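# Seat three plates in their matching gray tray pockets

## Task

Place all three plates into the gray tray so that each one lies fully down inside the pocket sized for it. A plate counts only if it stays there on its own, not held by the robot. When finished, release the plates and move the tools away.

## Robot and tools

Robot: two six-joint arms, left_arm and right_arm, each ending in a vacuum tool with a suction cup and no fingers. Bases in the scene frame: left_arm at (+0.063, +0.332, 0), right_arm at (-0.015, -0.400, 0). Scene frame: origin on the table top between the arms, +x out over the table, +z up, left_arm on the +y side. The names left and right do not refer to image sides.

Cup point: end_effector_position is the centre of the cup rim, in metres. The cup faces along the cup point's own +z axis, so a downward-facing cup needs that axis pointing toward -z. Quaternions are written w first (qw, qx, qy, qz). About 7 cm behind the rim the tool widens to roughly 8 cm sideways, which matters near tray walls. Reported positions can be slightly off, more so at long reach.

Row format, used by both motion tools: one flat list of 16 numbers covering both arms, even if only one moves. Order: left x, y, z, qw, qx, qy, qz, left suction, then right x, y, z, qw, qx, qy, qz, right suction. The position and quaternion are an absolute pose for the cup point in the scene frame, not an offset. Suction ranges from -1 to 1: 1 is full vacuum, smaller values ask for a fraction of it, and 0.05 or less means off. It keeps its last value, so repeat an arm's current suction to leave it unchanged. To hold an arm still, resend the exact pose from the last result before it came to rest.

execute_actions: argument actions is a list holding at most one item. An empty list only reports the state and includes pictures. An item with rows (1 to 15 rows of 16 numbers) plus steps (4 to 15, default 15, each 1/30 s) applies one row per step and repeats the last row if there are fewer rows. An item with only steps (up to 300) is a wait, counted from the previous result. Optional pictures: true adds camera images. Every control step, the commanded pose is clipped to within 100 mm and 16 degrees of the measured pose. A target more than 0.6 m from the last reported position along any cup axis is refused. The last 4 steps of an action run after the result is produced, while you reply.

move: target is one 16-number row of absolute poses. Each cup point travels in a straight line, all arriving together, in 0.5 to 10 s. Optional speed is in m/s, 0.002 to 0.5 (default 0.25); rotation is capped at twice that value in rad/s. Optional stop_force is in newtons, 9 to 40, shared by both arms; a path ends once the wrist sensor feels that much extra push against the direction of travel, and the arm then backs off slightly and holds. Only use it for slow moves with no cup rotation, never when lifting off something the cup is pressing on, and not within the first 0.2 s of a scene. Paths ignore obstacles and the other arm. The move line reports an ending per arm: done, off_target, moving, held, contact or fault. limits=paced means the pose was clipped; limits=held means some steps were blocked.

wait: seconds, from 0 to 10; nothing new is commanded. zoom_image: camera (cam_head_left, cam_head_right, cam_left_wrist, cam_right_wrist) and region [x0, y0, x1, y1] in pixels, at most 504 by 504. read_manual: returns licence texts only. finished_scene: scene, the number of the scene you are ending; this cannot be undone and reports whether the goal was met.

Results: the state line lists, per arm, the cup pose and velocities. Other lines show suction_measured (the vacuum actually reached), part_present (becomes 1 at 0.50 and drops back below 0.45), joint positions and torques, and wrist force and torque along the cup's own axes (noisy, offsets up to about 4 N, saturating near 50 N). HELD marks steps the controller did not send; pose unreachable means the clearance check altered a command. Hand target is the pose the controller is currently driving toward. Calibration for the four 504x504 cameras is supplied; head cameras are fixed, wrist cameras move with the hands.

Picking: with suction on, press the 29 mm rim squarely onto a smooth, flat area of the plate, away from edges and holes. A good seal reads within about 0.15 of the commanded value; near 0 means no seal. Under vacuum the cup compresses, so a held plate sits up to about 10 mm nearer the tool. To release, set the plate down on its support first, then switch suction off and lift at least 15 mm. A cup sealed to the table holds the arm down until suction is switched off.

Avoid: driving targets past a firm contact (the arms are stiff), fast touches, and arms striking each other. A joint torque at its limit (132 N m for the big joints, 24.6 for the wrists) or 150 N of outside force freezes that arm for 10 s. Long holding can overheat motors, with a warning at 70 °C and braking at 85 °C. Do not drop plates or push anything off the table, which ends the scene. Loose objects may occasionally be nudged by outside disturbances.

Each tool is called after "Emit:" as name([rows], argument=value, ...), one row to a line, values as JSON.

## Session

Emit:
execute_actions(actions=[])

Scene clock: 0.00 s of 7200.00 s.
left_arm: end_effector_position=(+0.4924, +0.3313, +0.2283) suction_measured=0.00 part_present=0 end_effector_quat_wxyz=(+0.001, -0.257, +0.966, -0.001) end_effector_velocity=(-0.000, -0.000, +0.000) end_effector_angular_velocity=(-0.000, -0.000, -0.001) | right_arm: end_effector_position=(+0.4102, -0.4531, +0.2273) suction_measured=0.00 part_present=0 end_effector_quat_wxyz=(+0.000, +0.319, +0.948, -0.001) end_effector_velocity=(+0.000, +0.000, -0.000) end_effector_angular_velocity=(+0.001, -0.000, +0.000)
Joint positions: left_arm=[-0.315 -1.723  2.041 -1.891 -1.572 -0.838] | right_arm=[-0.316 -1.722  2.042 -1.891 -1.572  0.209]
Joint velocities: left_arm=[ 0.    -0.    -0.     0.    -0.     0.001] | right_arm=[ 0.     0.    -0.    -0.     0.001 -0.   ]
Joint torques (N m, as the arm reports them, + toward a larger angle): no reading
Motor temperatures (°C, as the motors report them): left_arm=[25 27 25 34 33 35] | right_arm=[25 27 23 32 36 35]
Wrist force (N, on the end effector, along its own x y z axes, offset not removed): no reading
Wrist torque (N m, same axes, about the end effector's origin, offset not removed): no reading
Hand target (left_arm): +0.492, +0.331, +0.228; +0.001, -0.257, +0.966, -0.001
Hand target (right_arm): +0.410, -0.453, +0.227; +0.000, +0.319, +0.948, -0.001

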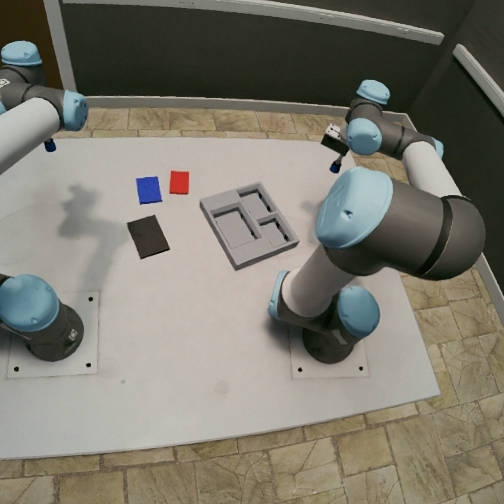

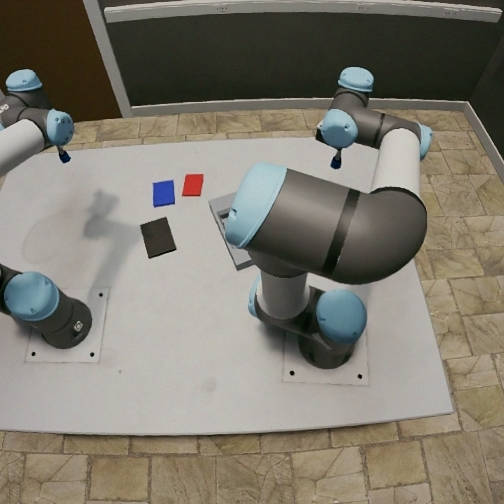

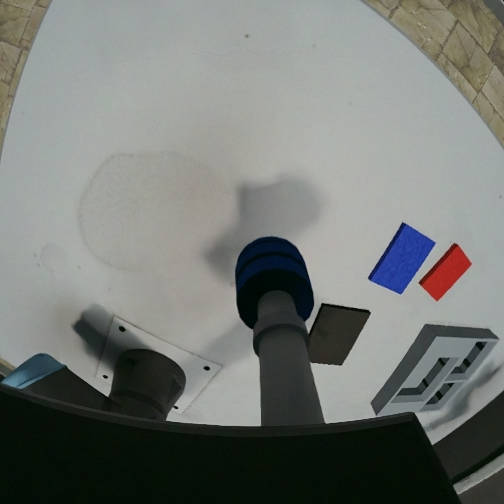

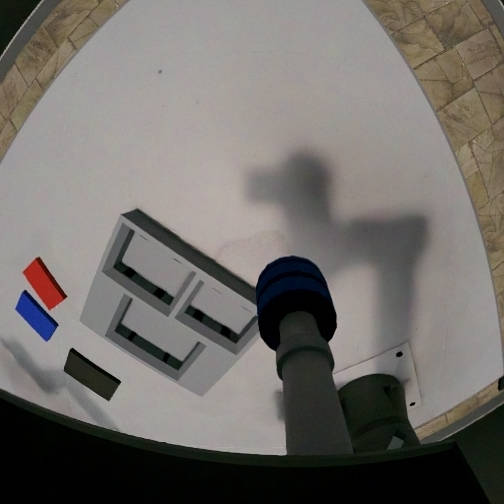

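Emit:
zoom_image(camera="cam_head_left", region=[110, 150, 320, 290])

Emit:
zoom_image(camera="cam_right_wrist", region=[0, 190, 280, 420])

Region (110, 150, 320, 290) of cam_head_left's 504x504 image, scaled by 2.400, with more detail than that image has.

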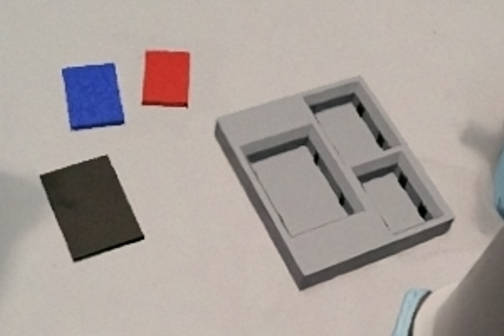

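Region (0, 190, 280, 420) of cam_right_wrist's 504x504 image, scaled by 1.800, with more detail than that image has; it fills the top 414 rows of this view, and the rest is white.

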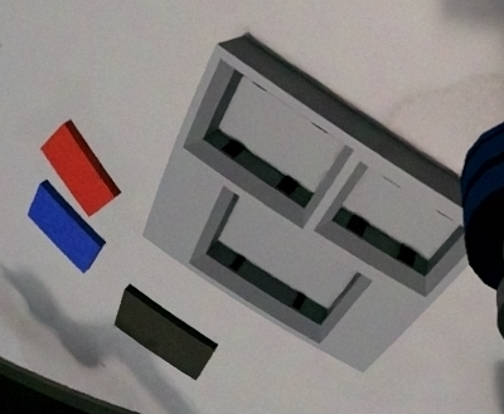

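Emit:
zoom_image(camera="cam_head_left", region=[190, 170, 310, 280])

Emit:
zoom_image(camera="cam_head_left", region=[115, 160, 215, 270])

Region (190, 170, 310, 280) of cam_head_left's 504x504 image, scaled by 4.200, with more detail than that image has; it fills the top 462 rows of this view, and the rest is white.

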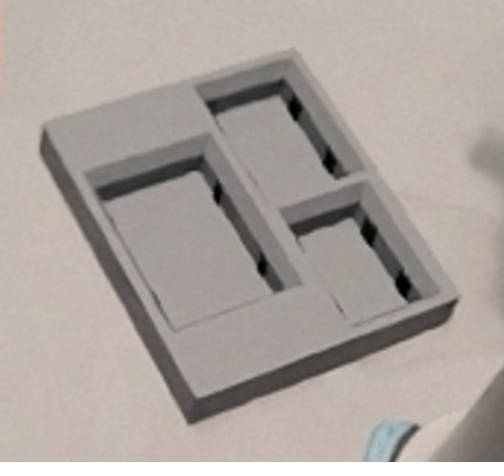

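Region (115, 160, 215, 270) of cam_head_left's 504x504 image, scaled by 4.582, with more detail than that image has; it fills the left 458 columns of this view, and the rest is white.

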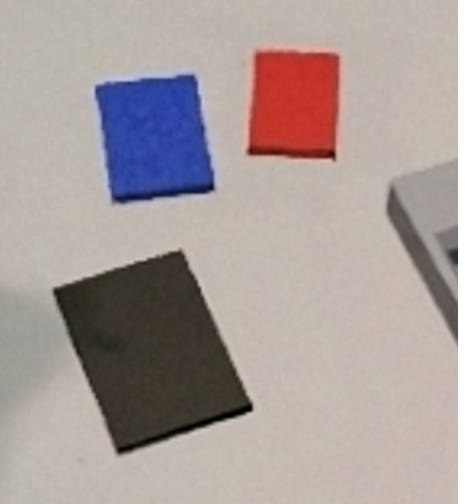

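Emit:
move(target=[0.3444, 0.0813, 0.08, 0, -0.1625, 0.9867, 0, 0, 0.5526, -0.0234, 0.08, 0, 0.0462, 0.9989, 0, 0], speed=0.3)

Scene clock: 5.53 s of 7200.00 s.
left_arm: end_effector_position=(+0.3443, +0.0808, +0.0799) suction_measured=0.00 part_present=0 end_effector_quat_wxyz=(-0.001, -0.163, +0.987, -0.000) end_effector_velocity=(+0.000, -0.001, +0.000) end_effector_angular_velocity=(-0.002, -0.001, +0.000) | right_arm: end_effector_position=(+0.5526, -0.0233, +0.0800) suction_measured=0.00 part_present=0 end_effector_quat_wxyz=(+0.001, +0.046, +0.999, +0.000) end_effector_velocity=(+0.001, +0.001, -0.001) end_effector_angular_velocity=(-0.002, +0.001, -0.001)
Joint positions: left_arm=[-1.087 -1.633  2.409 -2.347 -1.573 -1.415] | right_arm=[ 0.512 -0.987  1.538 -2.123 -1.571  0.481]
Joint velocities: left_arm=[-0.001  0.001 -0.001 -0.002  0.    -0.001] | right_arm=[ 0.001  0.004 -0.004  0.002 -0.002  0.002]
Joint torques (N m, as the arm reports them, + toward a larger angle): left_arm=[-10.57  -3.33 -30.16  -3.95   2.08  -2.86] | right_arm=[  8.86 -37.91 -29.81  -0.07  -3.19  -1.82]
Motor temperatures (°C, as the motors report them): left_arm=[25 27 25 34 33 35] | right_arm=[25 27 23 32 36 35]
Wrist force (N, on the end effector, along its own x y z axes, offset not removed): left_arm=[-3.9 -2.5 0.4] | right_arm=[-2.2 0.4 1.8]
Wrist torque (N m, same axes, about the end effector's origin, offset not removed): left_arm=[-0.47 0.50 -0.06] | right_arm=[0.30 0.31 -0.24]
Hand target (left_arm): +0.344, +0.081, +0.080; -0.001, -0.163, +0.987, -0.000
Hand target (right_arm): +0.553, -0.023, +0.080; +0.001, +0.046, +0.999, +0.000
Off the commanded pose (left_arm): 0.001 m, 0 deg.
Off the commanded pose (right_arm): 0.000 m, 0 deg.
Kept back: nothing.
After step 90, 0.33 s passed at rest.
move: done
camera_calibration (this result's frames):
cam_left_wrist: T_world_to_cam=[[0.352979, -0.935631, 0.000420965, -0.0395458], [-0.860013, -0.324274, 0.393983, 0.296463], [-0.368486, -0.13943, -0.919118, 0.316157], [0, 0, 0, 1]] pos_world=[0.38542, 0.103217, 0.173801]
cam_right_wrist: T_world_to_cam=[[-0.0845709, -0.994647, -0.0593766, 0.0454575], [-0.944344, 0.0609969, 0.323254, 0.513029], [-0.317902, 0.0834098, -0.944448, 0.352099], [0, 0, 0, 1]] pos_world=[0.600254, -0.0154476, 0.169399]

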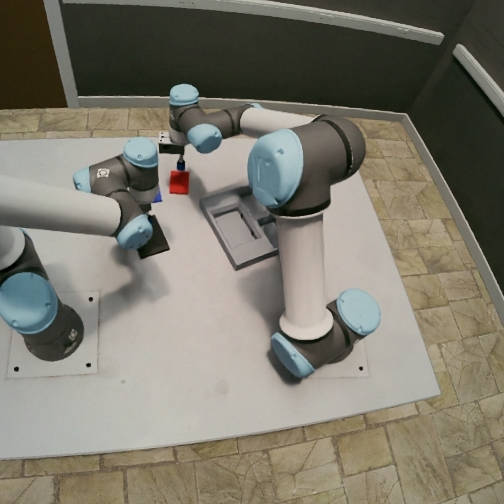

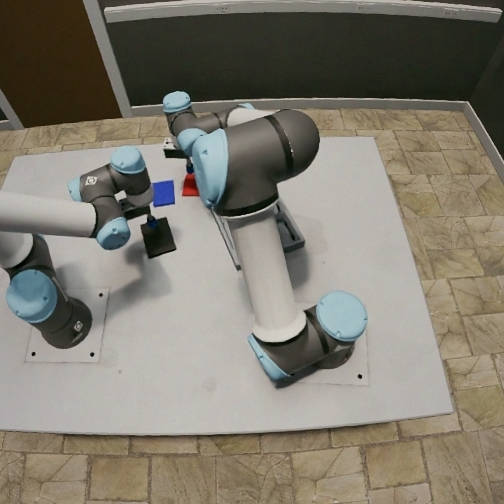

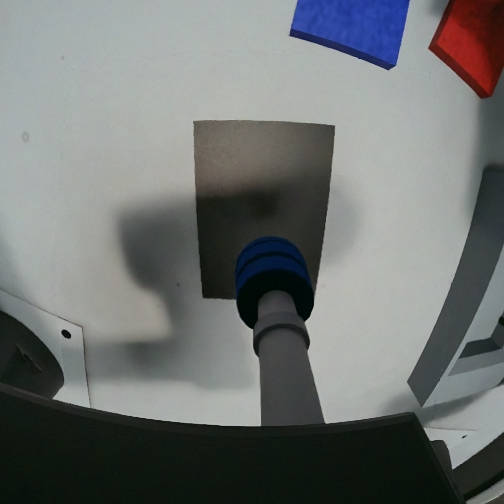

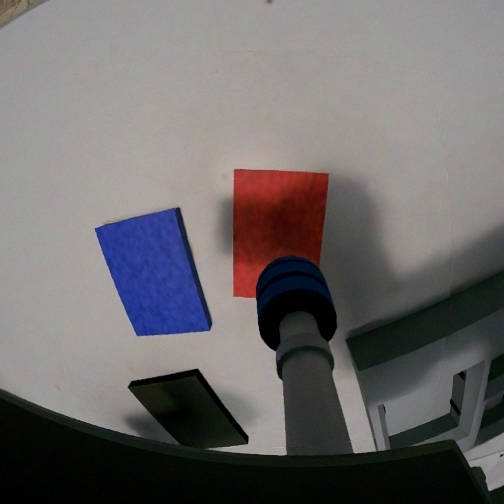

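Emit:
move(target=[0.3426, 0.0805, 0.022, 0, -0.1625, 0.9867, 0, 0, 0.5537, -0.0203, 0.022, 0, 0.0462, 0.9989, 0, 0], speed=0.2)

Emit:
move(target=[0.3426, 0.0805, 0.002, 0, -0.1625, 0.9867, 0, 1, 0.5537, -0.0203, 0.002, 0, 0.0462, 0.9989, 0, 1], speed=0.02, stop_force=10)

Scene clock: 7.50 s of 7200.00 s.
left_arm: end_effector_position=(+0.3426, +0.0804, +0.0220) suction_measured=0.00 part_present=0 end_effector_quat_wxyz=(-0.000, -0.162, +0.987, +0.000) end_effector_velocity=(+0.000, -0.001, -0.001) end_effector_angular_velocity=(-0.001, -0.001, -0.001) | right_arm: end_effector_position=(+0.5536, -0.0203, +0.0221) suction_measured=0.00 part_present=0 end_effector_quat_wxyz=(-0.000, +0.046, +0.999, -0.000) end_effector_velocity=(+0.000, +0.000, -0.001) end_effector_angular_velocity=(-0.000, -0.001, -0.001)
Joint positions: left_arm=[-1.093 -1.471  2.477 -2.576 -1.571 -1.422] | right_arm=[ 0.516 -0.904  1.57  -2.237 -1.571  0.484]
Joint velocities: left_arm=[-0.001  0.005  0.001 -0.007  0.001 -0.   ] | right_arm=[ 0.     0.001 -0.    -0.002 -0.001  0.001]
Joint torques (N m, as the arm reports them, + toward a larger angle): left_arm=[ 5.7  -8.17 -1.72 -3.51  1.94  2.29] | right_arm=[  9.91 -37.58 -18.    -3.57  -2.68   2.03]
Motor temperatures (°C, as the motors report them): left_arm=[25 27 25 34 33 35] | right_arm=[25 27 23 32 36 35]
Wrist force (N, on the end effector, along its own x y z axes, offset not removed): left_arm=[-1.7 -0.4 -2.2] | right_arm=[-2.1 -3.1 1.1]
Wrist torque (N m, same axes, about the end effector's origin, offset not removed): left_arm=[-0.19 0.36 0.04] | right_arm=[-0.36 0.20 0.12]
Hand target (left_arm): +0.343, +0.080, +0.022; -0.000, -0.163, +0.987, +0.000
Hand target (right_arm): +0.554, -0.020, +0.022; +0.000, +0.046, +0.999, +0.000
Off the commanded pose (left_arm): 0.000 m, 0 deg.
Off the commanded pose (right_arm): 0.000 m, 0 deg.
Kept back: nothing.
move: done
camera_calibration (this result's frames):
cam_left_wrist: T_world_to_cam=[[0.352907, -0.935658, -0.000101084, -0.0392446], [-0.860773, -0.324705, 0.391965, 0.317942], [-0.366779, -0.13824, -0.91998, 0.261621], [0, 0, 0, 1]] pos_world=[0.383482, 0.102684, 0.116059]
cam_right_wrist: T_world_to_cam=[[-0.0845621, -0.994681, -0.0588083, 0.0450645], [-0.943989, 0.0610806, 0.324273, 0.532304], [-0.318957, 0.0829357, -0.944134, 0.298058], [0, 0, 0, 1]] pos_world=[0.601368, -0.0124083, 0.111445]

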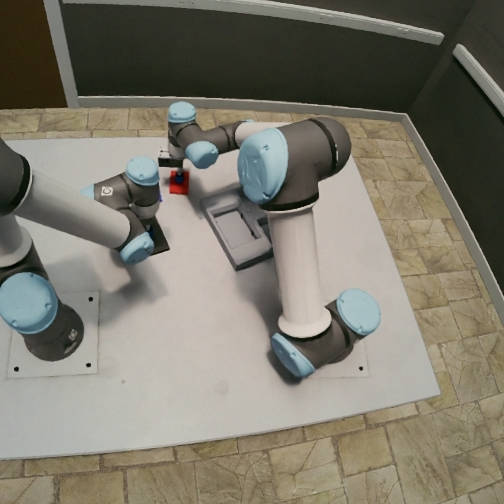

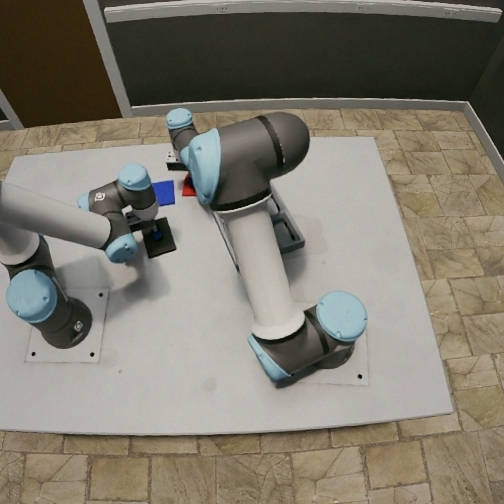

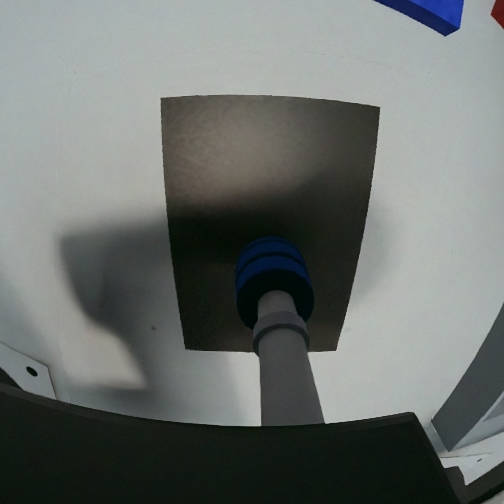

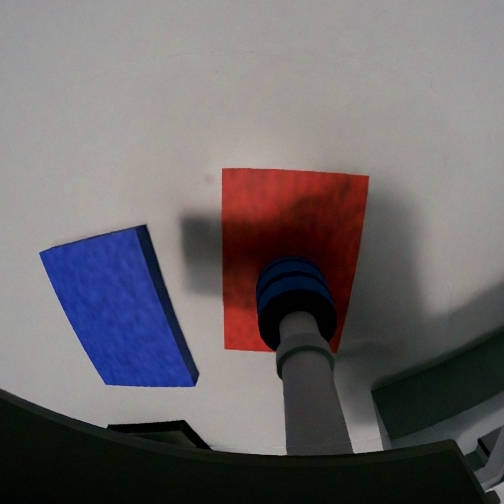

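Scene clock: 8.80 s of 7200.00 s.
left_arm: end_effector_position=(+0.3426, +0.0805, +0.0021) suction_measured=0.84 part_present=1 end_effector_quat_wxyz=(-0.000, -0.163, +0.987, +0.000) end_effector_velocity=(-0.000, +0.000, -0.001) end_effector_angular_velocity=(+0.000, -0.000, -0.001) | right_arm: end_effector_position=(+0.5537, -0.0203, +0.0021) suction_measured=0.94 part_present=1 end_effector_quat_wxyz=(+0.000, +0.046, +0.999, -0.000) end_effector_velocity=(+0.000, -0.000, -0.001) end_effector_angular_velocity=(-0.001, +0.000, +0.001)
Joint positions: left_arm=[-1.093 -1.404  2.493 -2.659 -1.571 -1.421] | right_arm=[ 0.516 -0.874  1.58  -2.276 -1.571  0.484]
Joint velocities: left_arm=[-0.     0.004  0.001 -0.005  0.     0.   ] | right_arm=[ 0.     0.002  0.    -0.002 -0.001 -0.001]
Joint torques (N m, as the arm reports them, + toward a larger angle): left_arm=[ 7.66 -7.95  0.09 -3.66  2.    2.75] | right_arm=[  8.9  -40.02 -12.06  -3.76  -1.4    1.77]
Motor temperatures (°C, as the motors report them): left_arm=[25 27 25 34 33 35] | right_arm=[25 27 23 32 36 35]
Wrist force (N, on the end effector, along its own x y z axes, offset not removed): left_arm=[0.3 0.1 0.4] | right_arm=[-1.2 1.4 -3.3]
Wrist torque (N m, same axes, about the end effector's origin, offset not removed): left_arm=[-0.20 0.11 0.02] | right_arm=[0.22 0.31 0.07]
Hand target (left_arm): +0.343, +0.080, +0.002; +0.000, -0.163, +0.987, +0.000
Hand target (right_arm): +0.554, -0.020, +0.002; -0.000, +0.046, +0.999, -0.000
Off the commanded pose (left_arm): 0.000 m, 0 deg.
Off the commanded pose (right_arm): 0.000 m, 0 deg.
Kept back: nothing.
move: done
camera_calibration (this result's frames):
cam_left_wrist: T_world_to_cam=[[0.352943, -0.935645, -0.0000690661, -0.0391843], [-0.860774, -0.324729, 0.391942, 0.325853], [-0.366741, -0.138274, -0.91999, 0.243256], [0, 0, 0, 1]] pos_world=[0.383527, 0.102787, 0.0960745]
cam_right_wrist: T_world_to_cam=[[-0.0845598, -0.994681, -0.0588234, 0.0439164], [-0.943999, 0.0610761, 0.324246, 0.538838], [-0.318928, 0.0829474, -0.944142, 0.279191], [0, 0, 0, 1]] pos_world=[0.601418, -0.0123855, 0.0914638]

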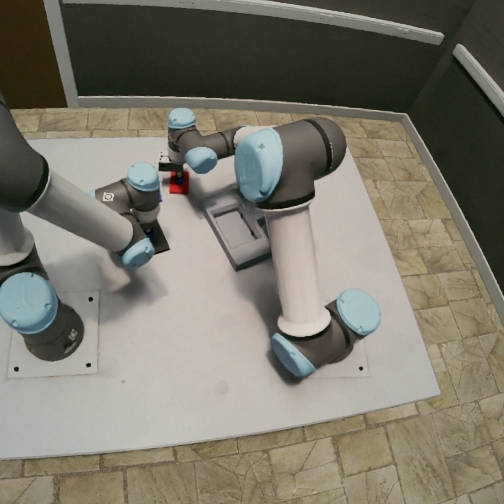

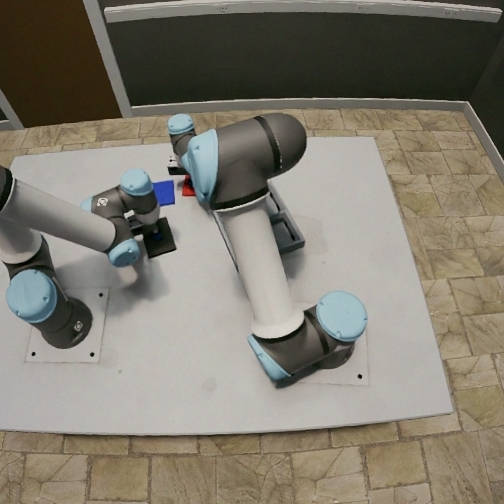

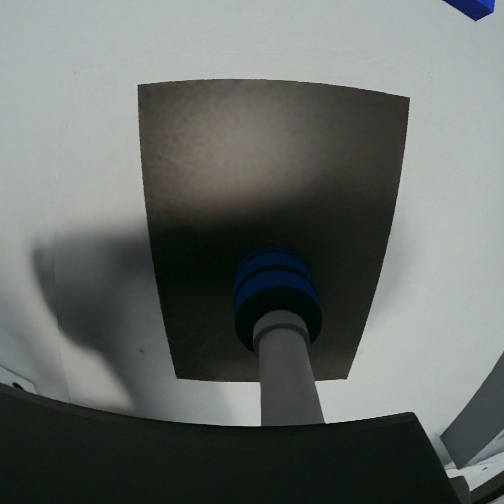

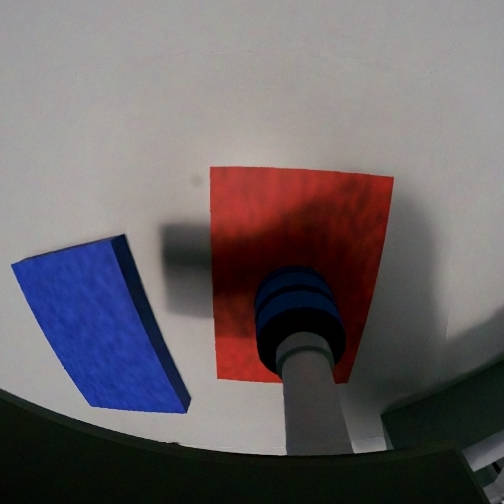

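Emit:
move(target=[0.3426, 0.0805, 0.07, 0, -0.1625, 0.9867, 0, 1, 0.5537, -0.0203, 0.09, 0, 0.0462, 0.9989, 0, 1], speed=0.2)

Emit:
move(target=[0.3587, -0.1854, 0.06, 0, -0.1625, 0.9867, 0, 1, 0.36, -0.46, 0.10, 0, -0.1779, 0.984, 0, 1], speed=0.3)

Scene clock: 10.63 s of 7200.00 s.
left_arm: end_effector_position=(+0.3426, +0.0806, +0.0700) suction_measured=0.96 part_present=1 end_effector_quat_wxyz=(+0.000, -0.163, +0.987, -0.000) end_effector_velocity=(-0.000, +0.000, +0.002) end_effector_angular_velocity=(+0.001, -0.000, -0.000) | right_arm: end_effector_position=(+0.5537, -0.0202, +0.0899) suction_measured=0.98 part_present=1 end_effector_quat_wxyz=(+0.000, +0.046, +0.999, -0.000) end_effector_velocity=(+0.000, -0.000, +0.002) end_effector_angular_velocity=(-0.000, -0.001, +0.002)
Joint positions: left_arm=[-1.093 -1.611  2.425 -2.385 -1.571 -1.421] | right_arm=[ 0.516 -0.994  1.519 -2.096 -1.571  0.484]
Joint velocities: left_arm=[-0.001 -0.004 -0.002  0.008  0.001 -0.   ] | right_arm=[-0.001 -0.003 -0.002  0.004 -0.001 -0.002]
Joint torques (N m, as the arm reports them, + toward a larger angle): left_arm=[ -9.05 -26.92 -28.63  -0.31  -0.69  -3.09] | right_arm=[ -9.42 -57.72 -30.1    0.07   2.45  -2.03]
Motor temperatures (°C, as the motors report them): left_arm=[25 27 25 34 33 35] | right_arm=[25 27 23 32 36 35]
Wrist force (N, on the end effector, along its own x y z axes, offset not removed): left_arm=[-2.8 -3.2 0.0] | right_arm=[-2.1 0.0 0.3]
Wrist torque (N m, same axes, about the end effector's origin, offset not removed): left_arm=[-0.54 0.48 -0.12] | right_arm=[-0.23 0.06 0.11]
Hand target (left_arm): +0.343, +0.081, +0.070; +0.000, -0.163, +0.987, -0.000
Hand target (right_arm): +0.554, -0.020, +0.090; +0.000, +0.046, +0.999, +0.000
Off the commanded pose (left_arm): 0.000 m, 0 deg.
Off the commanded pose (right_arm): 0.000 m, 0 deg.
Kept back: nothing.
move: done
camera_calibration (this result's frames):
cam_left_wrist: T_world_to_cam=[[0.35305, -0.935605, -0.000007194, -0.0390751], [-0.860748, -0.324806, 0.391936, 0.299273], [-0.366699, -0.138367, -0.919993, 0.305724], [0, 0, 0, 1]] pos_world=[0.383503, 0.102949, 0.163967]
cam_right_wrist: T_world_to_cam=[[-0.0844978, -0.994686, -0.0588212, 0.0491618], [-0.944002, 0.0610176, 0.32425, 0.510359], [-0.318937, 0.0829257, -0.944141, 0.362043], [0, 0, 0, 1]] pos_world=[0.601403, -0.012263, 0.179228]

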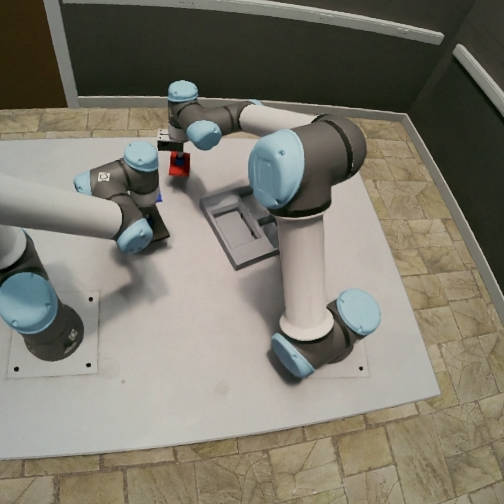

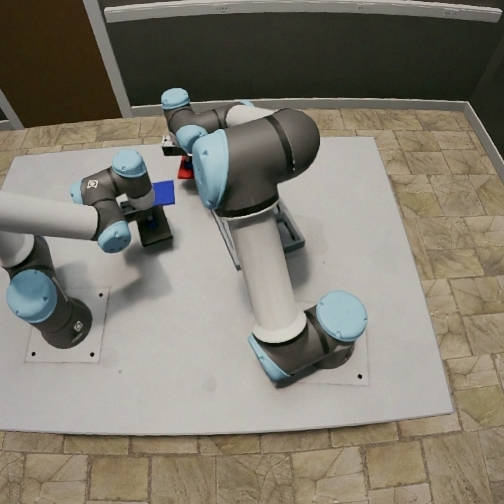

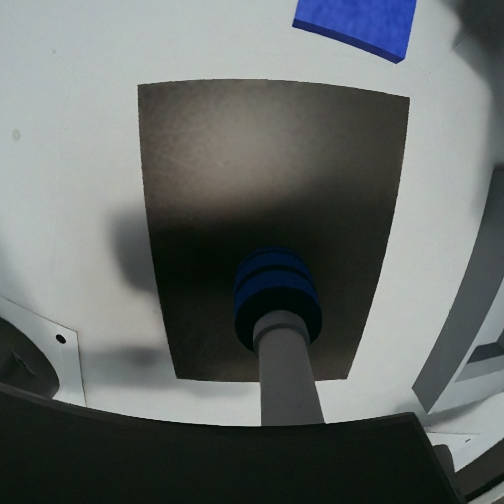

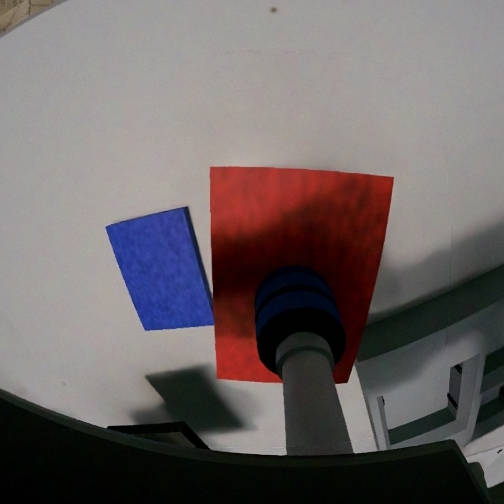

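Scene clock: 12.83 s of 7200.00 s.
left_arm: end_effector_position=(+0.3588, -0.1853, +0.0602) suction_measured=0.96 part_present=1 end_effector_quat_wxyz=(-0.000, -0.163, +0.987, +0.000) end_effector_velocity=(-0.000, -0.001, -0.000) end_effector_angular_velocity=(+0.000, +0.001, +0.000) | right_arm: end_effector_position=(+0.3599, -0.4600, +0.1001) suction_measured=0.99 part_present=1 end_effector_quat_wxyz=(-0.001, -0.178, +0.984, -0.000) end_effector_velocity=(-0.001, -0.002, +0.000) end_effector_angular_velocity=(-0.001, +0.000, +0.003)
Joint positions: left_arm=[-1.275 -1.127  1.831 -2.275 -1.571 -1.603] | right_arm=[-0.393 -1.672  2.374 -2.271 -1.572 -0.875]
Joint velocities: left_arm=[-0.     0.001 -0.002  0.001 -0.001 -0.   ] | right_arm=[-0.004 -0.002  0.     0.001 -0.001 -0.007]
Joint torques (N m, as the arm reports them, + toward a larger angle): left_arm=[ -8.38 -23.54 -31.53  -0.78  -1.82  -2.97] | right_arm=[ -8.23 -21.85 -12.08   0.28   2.71  -1.75]
Motor temperatures (°C, as the motors report them): left_arm=[25 27 25 34 33 35] | right_arm=[25 27 23 32 36 35]
Wrist force (N, on the end effector, along its own x y z axes, offset not removed): left_arm=[-1.0 -2.6 1.1] | right_arm=[-6.7 -6.7 0.5]
Wrist torque (N m, same axes, about the end effector's origin, offset not removed): left_arm=[-0.51 0.21 -0.10] | right_arm=[-0.76 0.74 0.22]
Hand target (left_arm): +0.359, -0.185, +0.060; -0.000, -0.163, +0.987, +0.000
Hand target (right_arm): +0.360, -0.460, +0.100; -0.001, -0.178, +0.984, -0.000
Off the commanded pose (left_arm): 0.000 m, 0 deg.
Off the commanded pose (right_arm): 0.000 m, 0 deg.
Kept back: nothing.
move: done
camera_calibration (this result's frames):
cam_left_wrist: T_world_to_cam=[[0.352952, -0.935642, -0.000160134, -0.293595], [-0.860565, -0.324698, 0.392428, 0.230549], [-0.367224, -0.13837, -0.919783, 0.266042], [0, 0, 0, 1]] pos_world=[0.399724, -0.163029, 0.15418]
cam_right_wrist: T_world_to_cam=[[0.35645, -0.932463, -0.0587893, -0.534161], [-0.87619, -0.35546, 0.325483, 0.134788], [-0.324398, -0.0645079, -0.943719, 0.280479], [0, 0, 0, 1]] pos_world=[0.399489, -0.43208, 0.189419]

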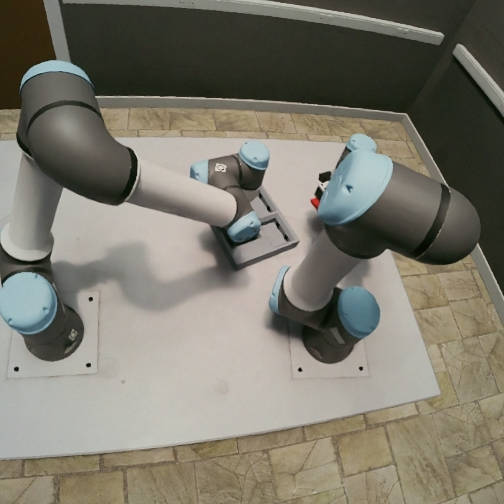

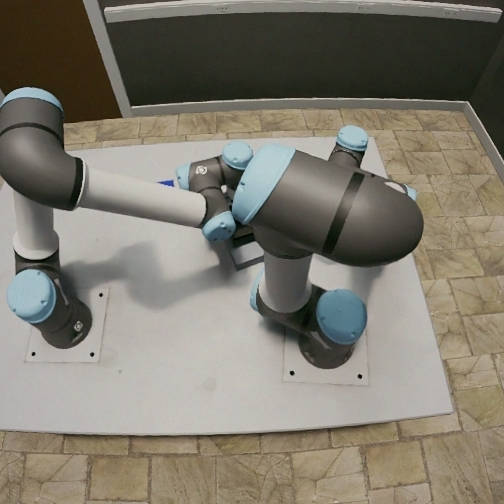

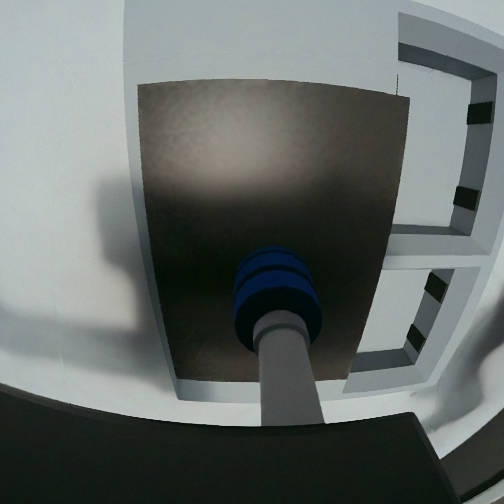

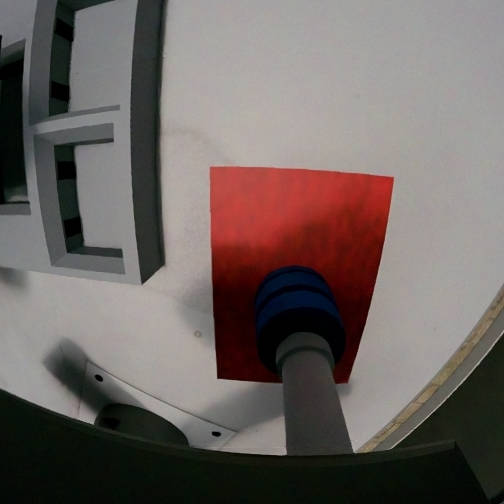

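Emit:
move(target=[0.3587, -0.1854, 0.036, 0, -0.1625, 0.9867, 0, 1, 0.36, -0.46, 0.10, 0, -0.1779, 0.984, 0, 1], speed=0.05, stop_force=10)

Scene clock: 16.13 s of 7200.00 s.
left_arm: end_effector_position=(+0.3587, -0.1854, +0.0361) suction_measured=0.96 part_present=1 end_effector_quat_wxyz=(-0.000, -0.163, +0.987, -0.000) end_effector_velocity=(+0.000, +0.000, -0.001) end_effector_angular_velocity=(+0.001, -0.001, +0.001) | right_arm: end_effector_position=(+0.3600, -0.4600, +0.1000) suction_measured=0.99 part_present=1 end_effector_quat_wxyz=(+0.000, -0.178, +0.984, -0.000) end_effector_velocity=(-0.000, +0.000, -0.001) end_effector_angular_velocity=(+0.001, +0.001, +0.000)
Joint positions: left_arm=[-1.275 -1.087  1.849 -2.332 -1.571 -1.604] | right_arm=[-0.393 -1.672  2.374 -2.273 -1.571 -0.875]
Joint velocities: left_arm=[ 0.     0.002  0.001 -0.002  0.001 -0.   ] | right_arm=[ 0.     0.002 -0.    -0.    -0.    -0.   ]
Joint torques (N m, as the arm reports them, + toward a larger angle): left_arm=[ -7.74 -25.24  -6.68  -3.91   2.05  -2.89] | right_arm=[ -9.08  -5.77 -12.01  -3.42   2.9   -1.54]
Motor temperatures (°C, as the motors report them): left_arm=[25 27 25 34 33 35] | right_arm=[25 27 23 32 36 35]
Wrist force (N, on the end effector, along its own x y z axes, offset not removed): left_arm=[-1.6 -0.6 -0.1] | right_arm=[-1.1 -4.7 1.8]
Wrist torque (N m, same axes, about the end effector's origin, offset not removed): left_arm=[-0.20 0.13 -0.01] | right_arm=[-0.50 0.01 -0.14]
Hand target (left_arm): +0.359, -0.185, +0.036; -0.000, -0.163, +0.987, +0.000
Hand target (right_arm): +0.360, -0.460, +0.100; -0.000, -0.178, +0.984, +0.000
Off the commanded pose (left_arm): 0.000 m, 0 deg.
Off the commanded pose (right_arm): 0.000 m, 0 deg.
Kept back: nothing.
move: done
camera_calibration (this result's frames):
cam_left_wrist: T_world_to_cam=[[0.352943, -0.935645, -0.0000493068, -0.293658], [-0.860775, -0.324722, 0.391947, 0.240033], [-0.366739, -0.138293, -0.919988, 0.243675], [0, 0, 0, 1]] pos_world=[0.399624, -0.163118, 0.130083]
cam_right_wrist: T_world_to_cam=[[0.356658, -0.932385, -0.0587676, -0.534243], [-0.876557, -0.355736, 0.324191, 0.135082], [-0.323177, -0.0641122, -0.944164, 0.280256], [0, 0, 0, 1]] pos_world=[0.399522, -0.432099, 0.189419]

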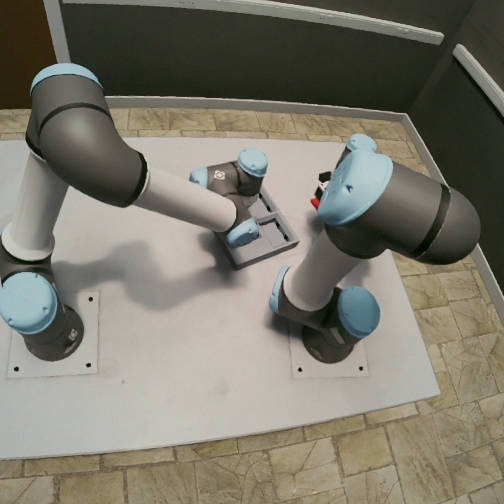

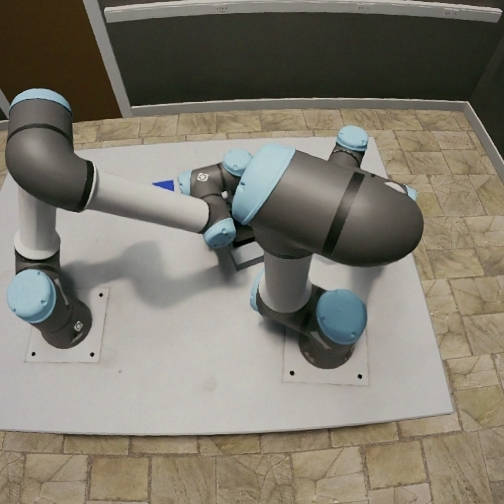

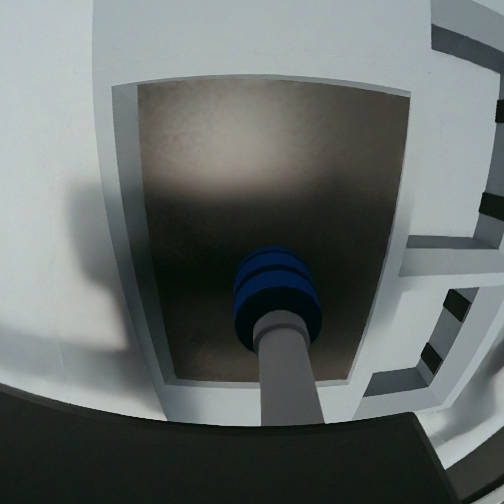

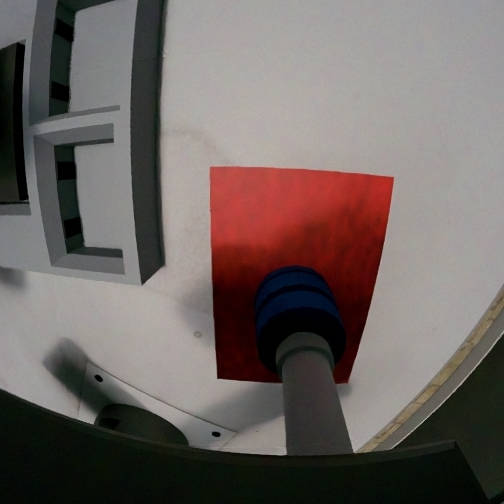

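Emit:
zoom_image(camera="cam_left_wrist", region=[300, 40, 504, 244])

Emit:
zoom_image(camera="cam_left_wrist", region=[130, 280, 430, 440])

Emit:
zoom_image(camera="cam_left_wrist", region=[80, 40, 284, 244])

Region (300, 40, 504, 244) of cam_left_wrist's 504x504 image, scaled by 2.471, with more detail than that image has.

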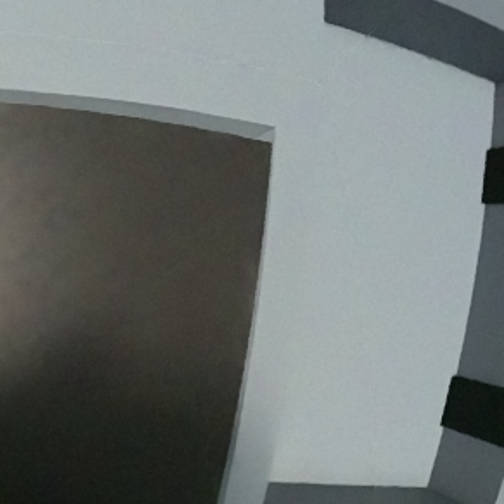

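Region (130, 280, 430, 440) of cam_left_wrist's 504x504 image, scaled by 1.680, with more detail than that image has; it fills the top 269 rows of this view, and the rest is white.

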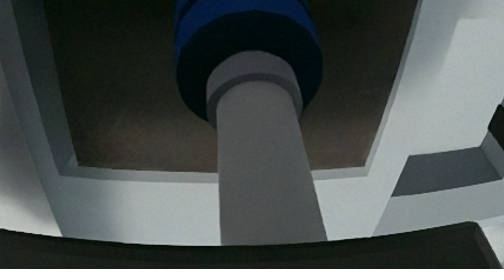

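Region (80, 40, 284, 244) of cam_left_wrist's 504x504 image, scaled by 2.471, with more detail than that image has.

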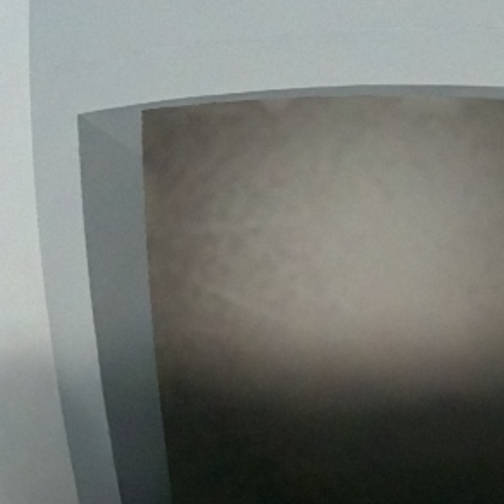

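Emit:
move(target=[0.3511, -0.1850, 0.034, 0, -0.1625, 0.9867, 0, 1, 0.36, -0.46, 0.10, 0, -0.1779, 0.984, 0, 1], speed=0.03)

Scene clock: 18.63 s of 7200.00 s.
left_arm: end_effector_position=(+0.3512, -0.1850, +0.0340) suction_measured=0.96 part_present=1 end_effector_quat_wxyz=(-0.000, -0.162, +0.987, +0.000) end_effector_velocity=(-0.001, +0.000, -0.000) end_effector_angular_velocity=(-0.001, +0.001, +0.001) | right_arm: end_effector_position=(+0.3600, -0.4600, +0.1000) suction_measured=1.00 part_present=1 end_effector_quat_wxyz=(+0.000, -0.178, +0.984, +0.000) end_effector_velocity=(+0.000, -0.000, +0.001) end_effector_angular_velocity=(-0.001, -0.001, -0.001)
Joint positions: left_arm=[-1.287 -1.091  1.863 -2.342 -1.571 -1.616] | right_arm=[-0.393 -1.672  2.374 -2.273 -1.571 -0.875]
Joint velocities: left_arm=[-0.002 -0.001  0.003 -0.002 -0.001 -0.002] | right_arm=[-0.    -0.002  0.    -0.    -0.001  0.001]
Joint torques (N m, as the arm reports them, + toward a larger angle): left_arm=[ -9.82 -47.97  -7.13  -3.53   0.43  -2.77] | right_arm=[ -9.05  -4.62 -12.92  -3.46   2.63  -1.77]
Motor temperatures (°C, as the motors report them): left_arm=[25 27 25 34 33 35] | right_arm=[25 27 23 32 36 35]
Wrist force (N, on the end effector, along its own x y z axes, offset not removed): left_arm=[-1.1 0.0 -1.3] | right_arm=[-4.1 -7.6 -0.5]
Wrist torque (N m, same axes, about the end effector's origin, offset not removed): left_arm=[-0.14 0.17 0.03] | right_arm=[-0.93 0.50 -0.05]
Hand target (left_arm): +0.351, -0.185, +0.034; -0.000, -0.163, +0.987, +0.000
Hand target (right_arm): +0.360, -0.460, +0.100; -0.000, -0.178, +0.984, -0.000
Off the commanded pose (left_arm): 0.000 m, 0 deg.
Off the commanded pose (right_arm): 0.000 m, 0 deg.
Kept back: nothing.
move: done
camera_calibration (this result's frames):
cam_left_wrist: T_world_to_cam=[[0.352936, -0.935648, -0.0000998555, -0.290611], [-0.860773, -0.324734, 0.391941, 0.234509], [-0.366751, -0.138244, -0.91999, 0.239084], [0, 0, 0, 1]] pos_world=[0.39211, -0.162705, 0.128013]
cam_right_wrist: T_world_to_cam=[[0.356653, -0.932382, -0.0588503, -0.534229], [-0.876528, -0.355754, 0.324251, 0.135068], [-0.323262, -0.064061, -0.944139, 0.280269], [0, 0, 0, 1]] pos_world=[0.399525, -0.4321, 0.189378]

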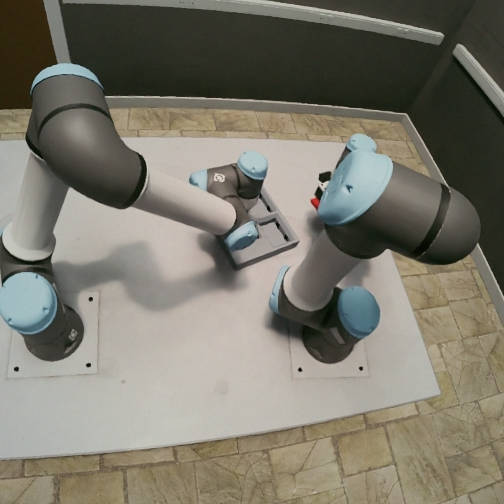

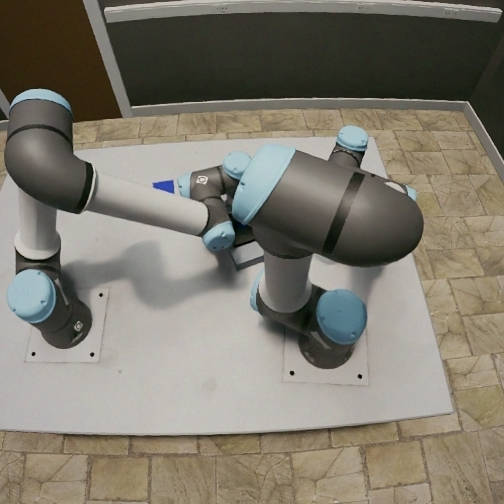

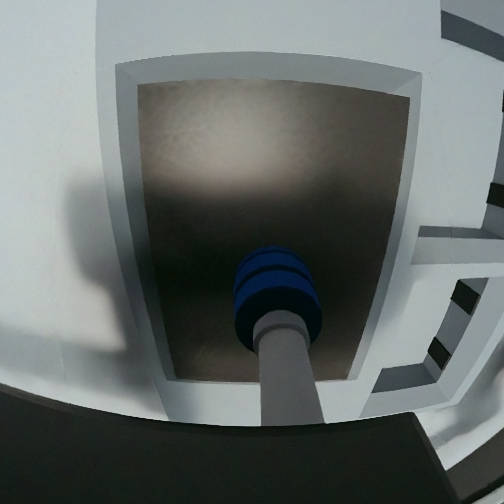

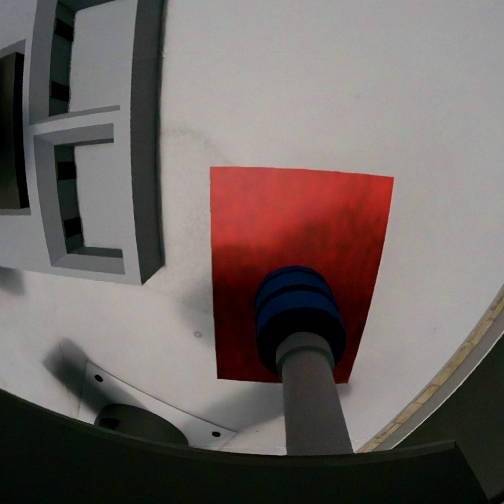

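Emit:
move(target=[0.3511, -0.1850, 0.026, 0, -0.1625, 0.9867, 0, 1, 0.36, -0.46, 0.10, 0, -0.1779, 0.984, 0, 1], speed=0.015, stop_force=10)

Scene clock: 19.67 s of 7200.00 s.
left_arm: end_effector_position=(+0.3511, -0.1850, +0.0261) suction_measured=0.96 part_present=1 end_effector_quat_wxyz=(+0.000, -0.163, +0.987, -0.000) end_effector_velocity=(-0.000, +0.000, -0.002) end_effector_angular_velocity=(+0.001, +0.001, -0.000) | right_arm: end_effector_position=(+0.3600, -0.4600, +0.1000) suction_measured=0.99 part_present=1 end_effector_quat_wxyz=(+0.000, -0.178, +0.984, +0.000) end_effector_velocity=(-0.000, -0.000, -0.000) end_effector_angular_velocity=(-0.001, +0.002, +0.001)
Joint positions: left_arm=[-1.287 -1.078  1.868 -2.361 -1.571 -1.616] | right_arm=[-0.393 -1.672  2.374 -2.273 -1.571 -0.875]
Joint velocities: left_arm=[-0.     0.003  0.001 -0.003 -0.001 -0.   ] | right_arm=[ 0.     0.001  0.     0.    -0.002 -0.001]
Joint torques (N m, as the arm reports them, + toward a larger angle): left_arm=[ -8.26 -22.06  -4.67  -3.16  -0.46  -2.63] | right_arm=[ -9.07  -4.5  -12.38  -3.56   2.47  -1.57]
Motor temperatures (°C, as the motors report them): left_arm=[25 27 25 34 33 35] | right_arm=[25 27 23 32 36 35]
Wrist force (N, on the end effector, along its own x y z axes, offset not removed): left_arm=[-4.6 -0.9 -3.9] | right_arm=[0.3 -2.0 -1.7]
Wrist torque (N m, same axes, about the end effector's origin, offset not removed): left_arm=[-0.16 0.24 -0.07] | right_arm=[-0.28 0.04 0.19]
Hand target (left_arm): +0.351, -0.185, +0.026; -0.000, -0.163, +0.987, +0.000
Hand target (right_arm): +0.360, -0.460, +0.100; +0.000, -0.178, +0.984, +0.000
Off the commanded pose (left_arm): 0.000 m, 0 deg.
Off the commanded pose (right_arm): 0.000 m, 0 deg.
Kept back: nothing.
move: done
camera_calibration (this result's frames):
cam_left_wrist: T_world_to_cam=[[0.352945, -0.935644, 0.0000209982, -0.290599], [-0.860783, -0.324697, 0.39195, 0.237527], [-0.366719, -0.138355, -0.919987, 0.231773], [0, 0, 0, 1]] pos_world=[0.39202, -0.162706, 0.120135]
cam_right_wrist: T_world_to_cam=[[0.356653, -0.932382, -0.0588506, -0.534229], [-0.876528, -0.355754, 0.324251, 0.135068], [-0.323262, -0.0640607, -0.944139, 0.280269], [0, 0, 0, 1]] pos_world=[0.399525, -0.4321, 0.189378]

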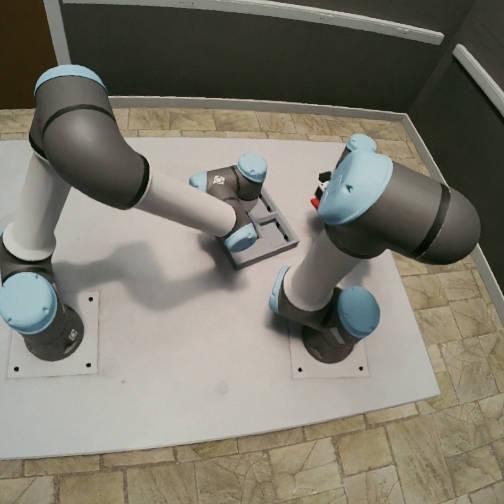

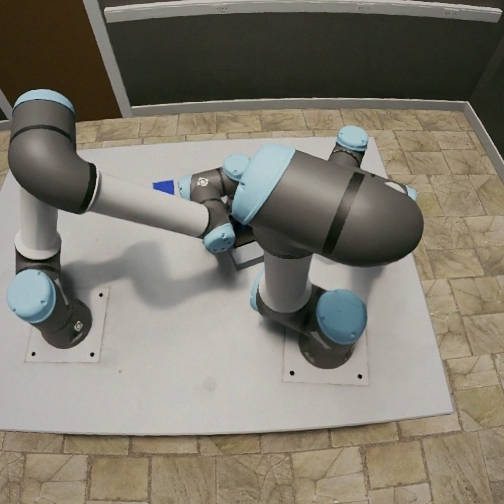

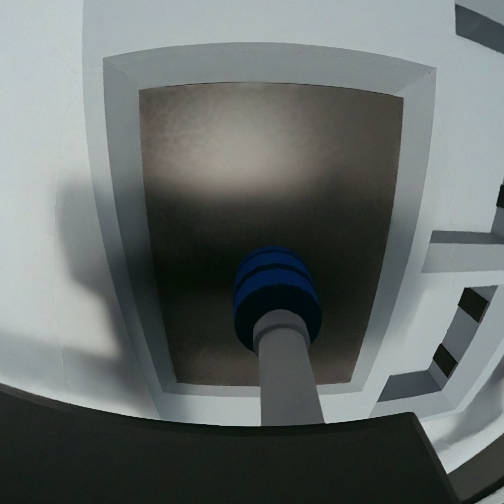

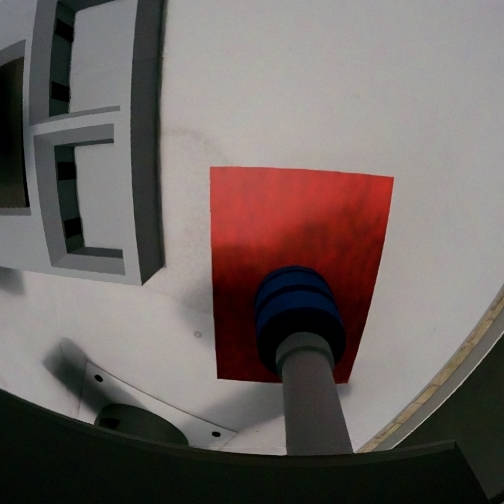

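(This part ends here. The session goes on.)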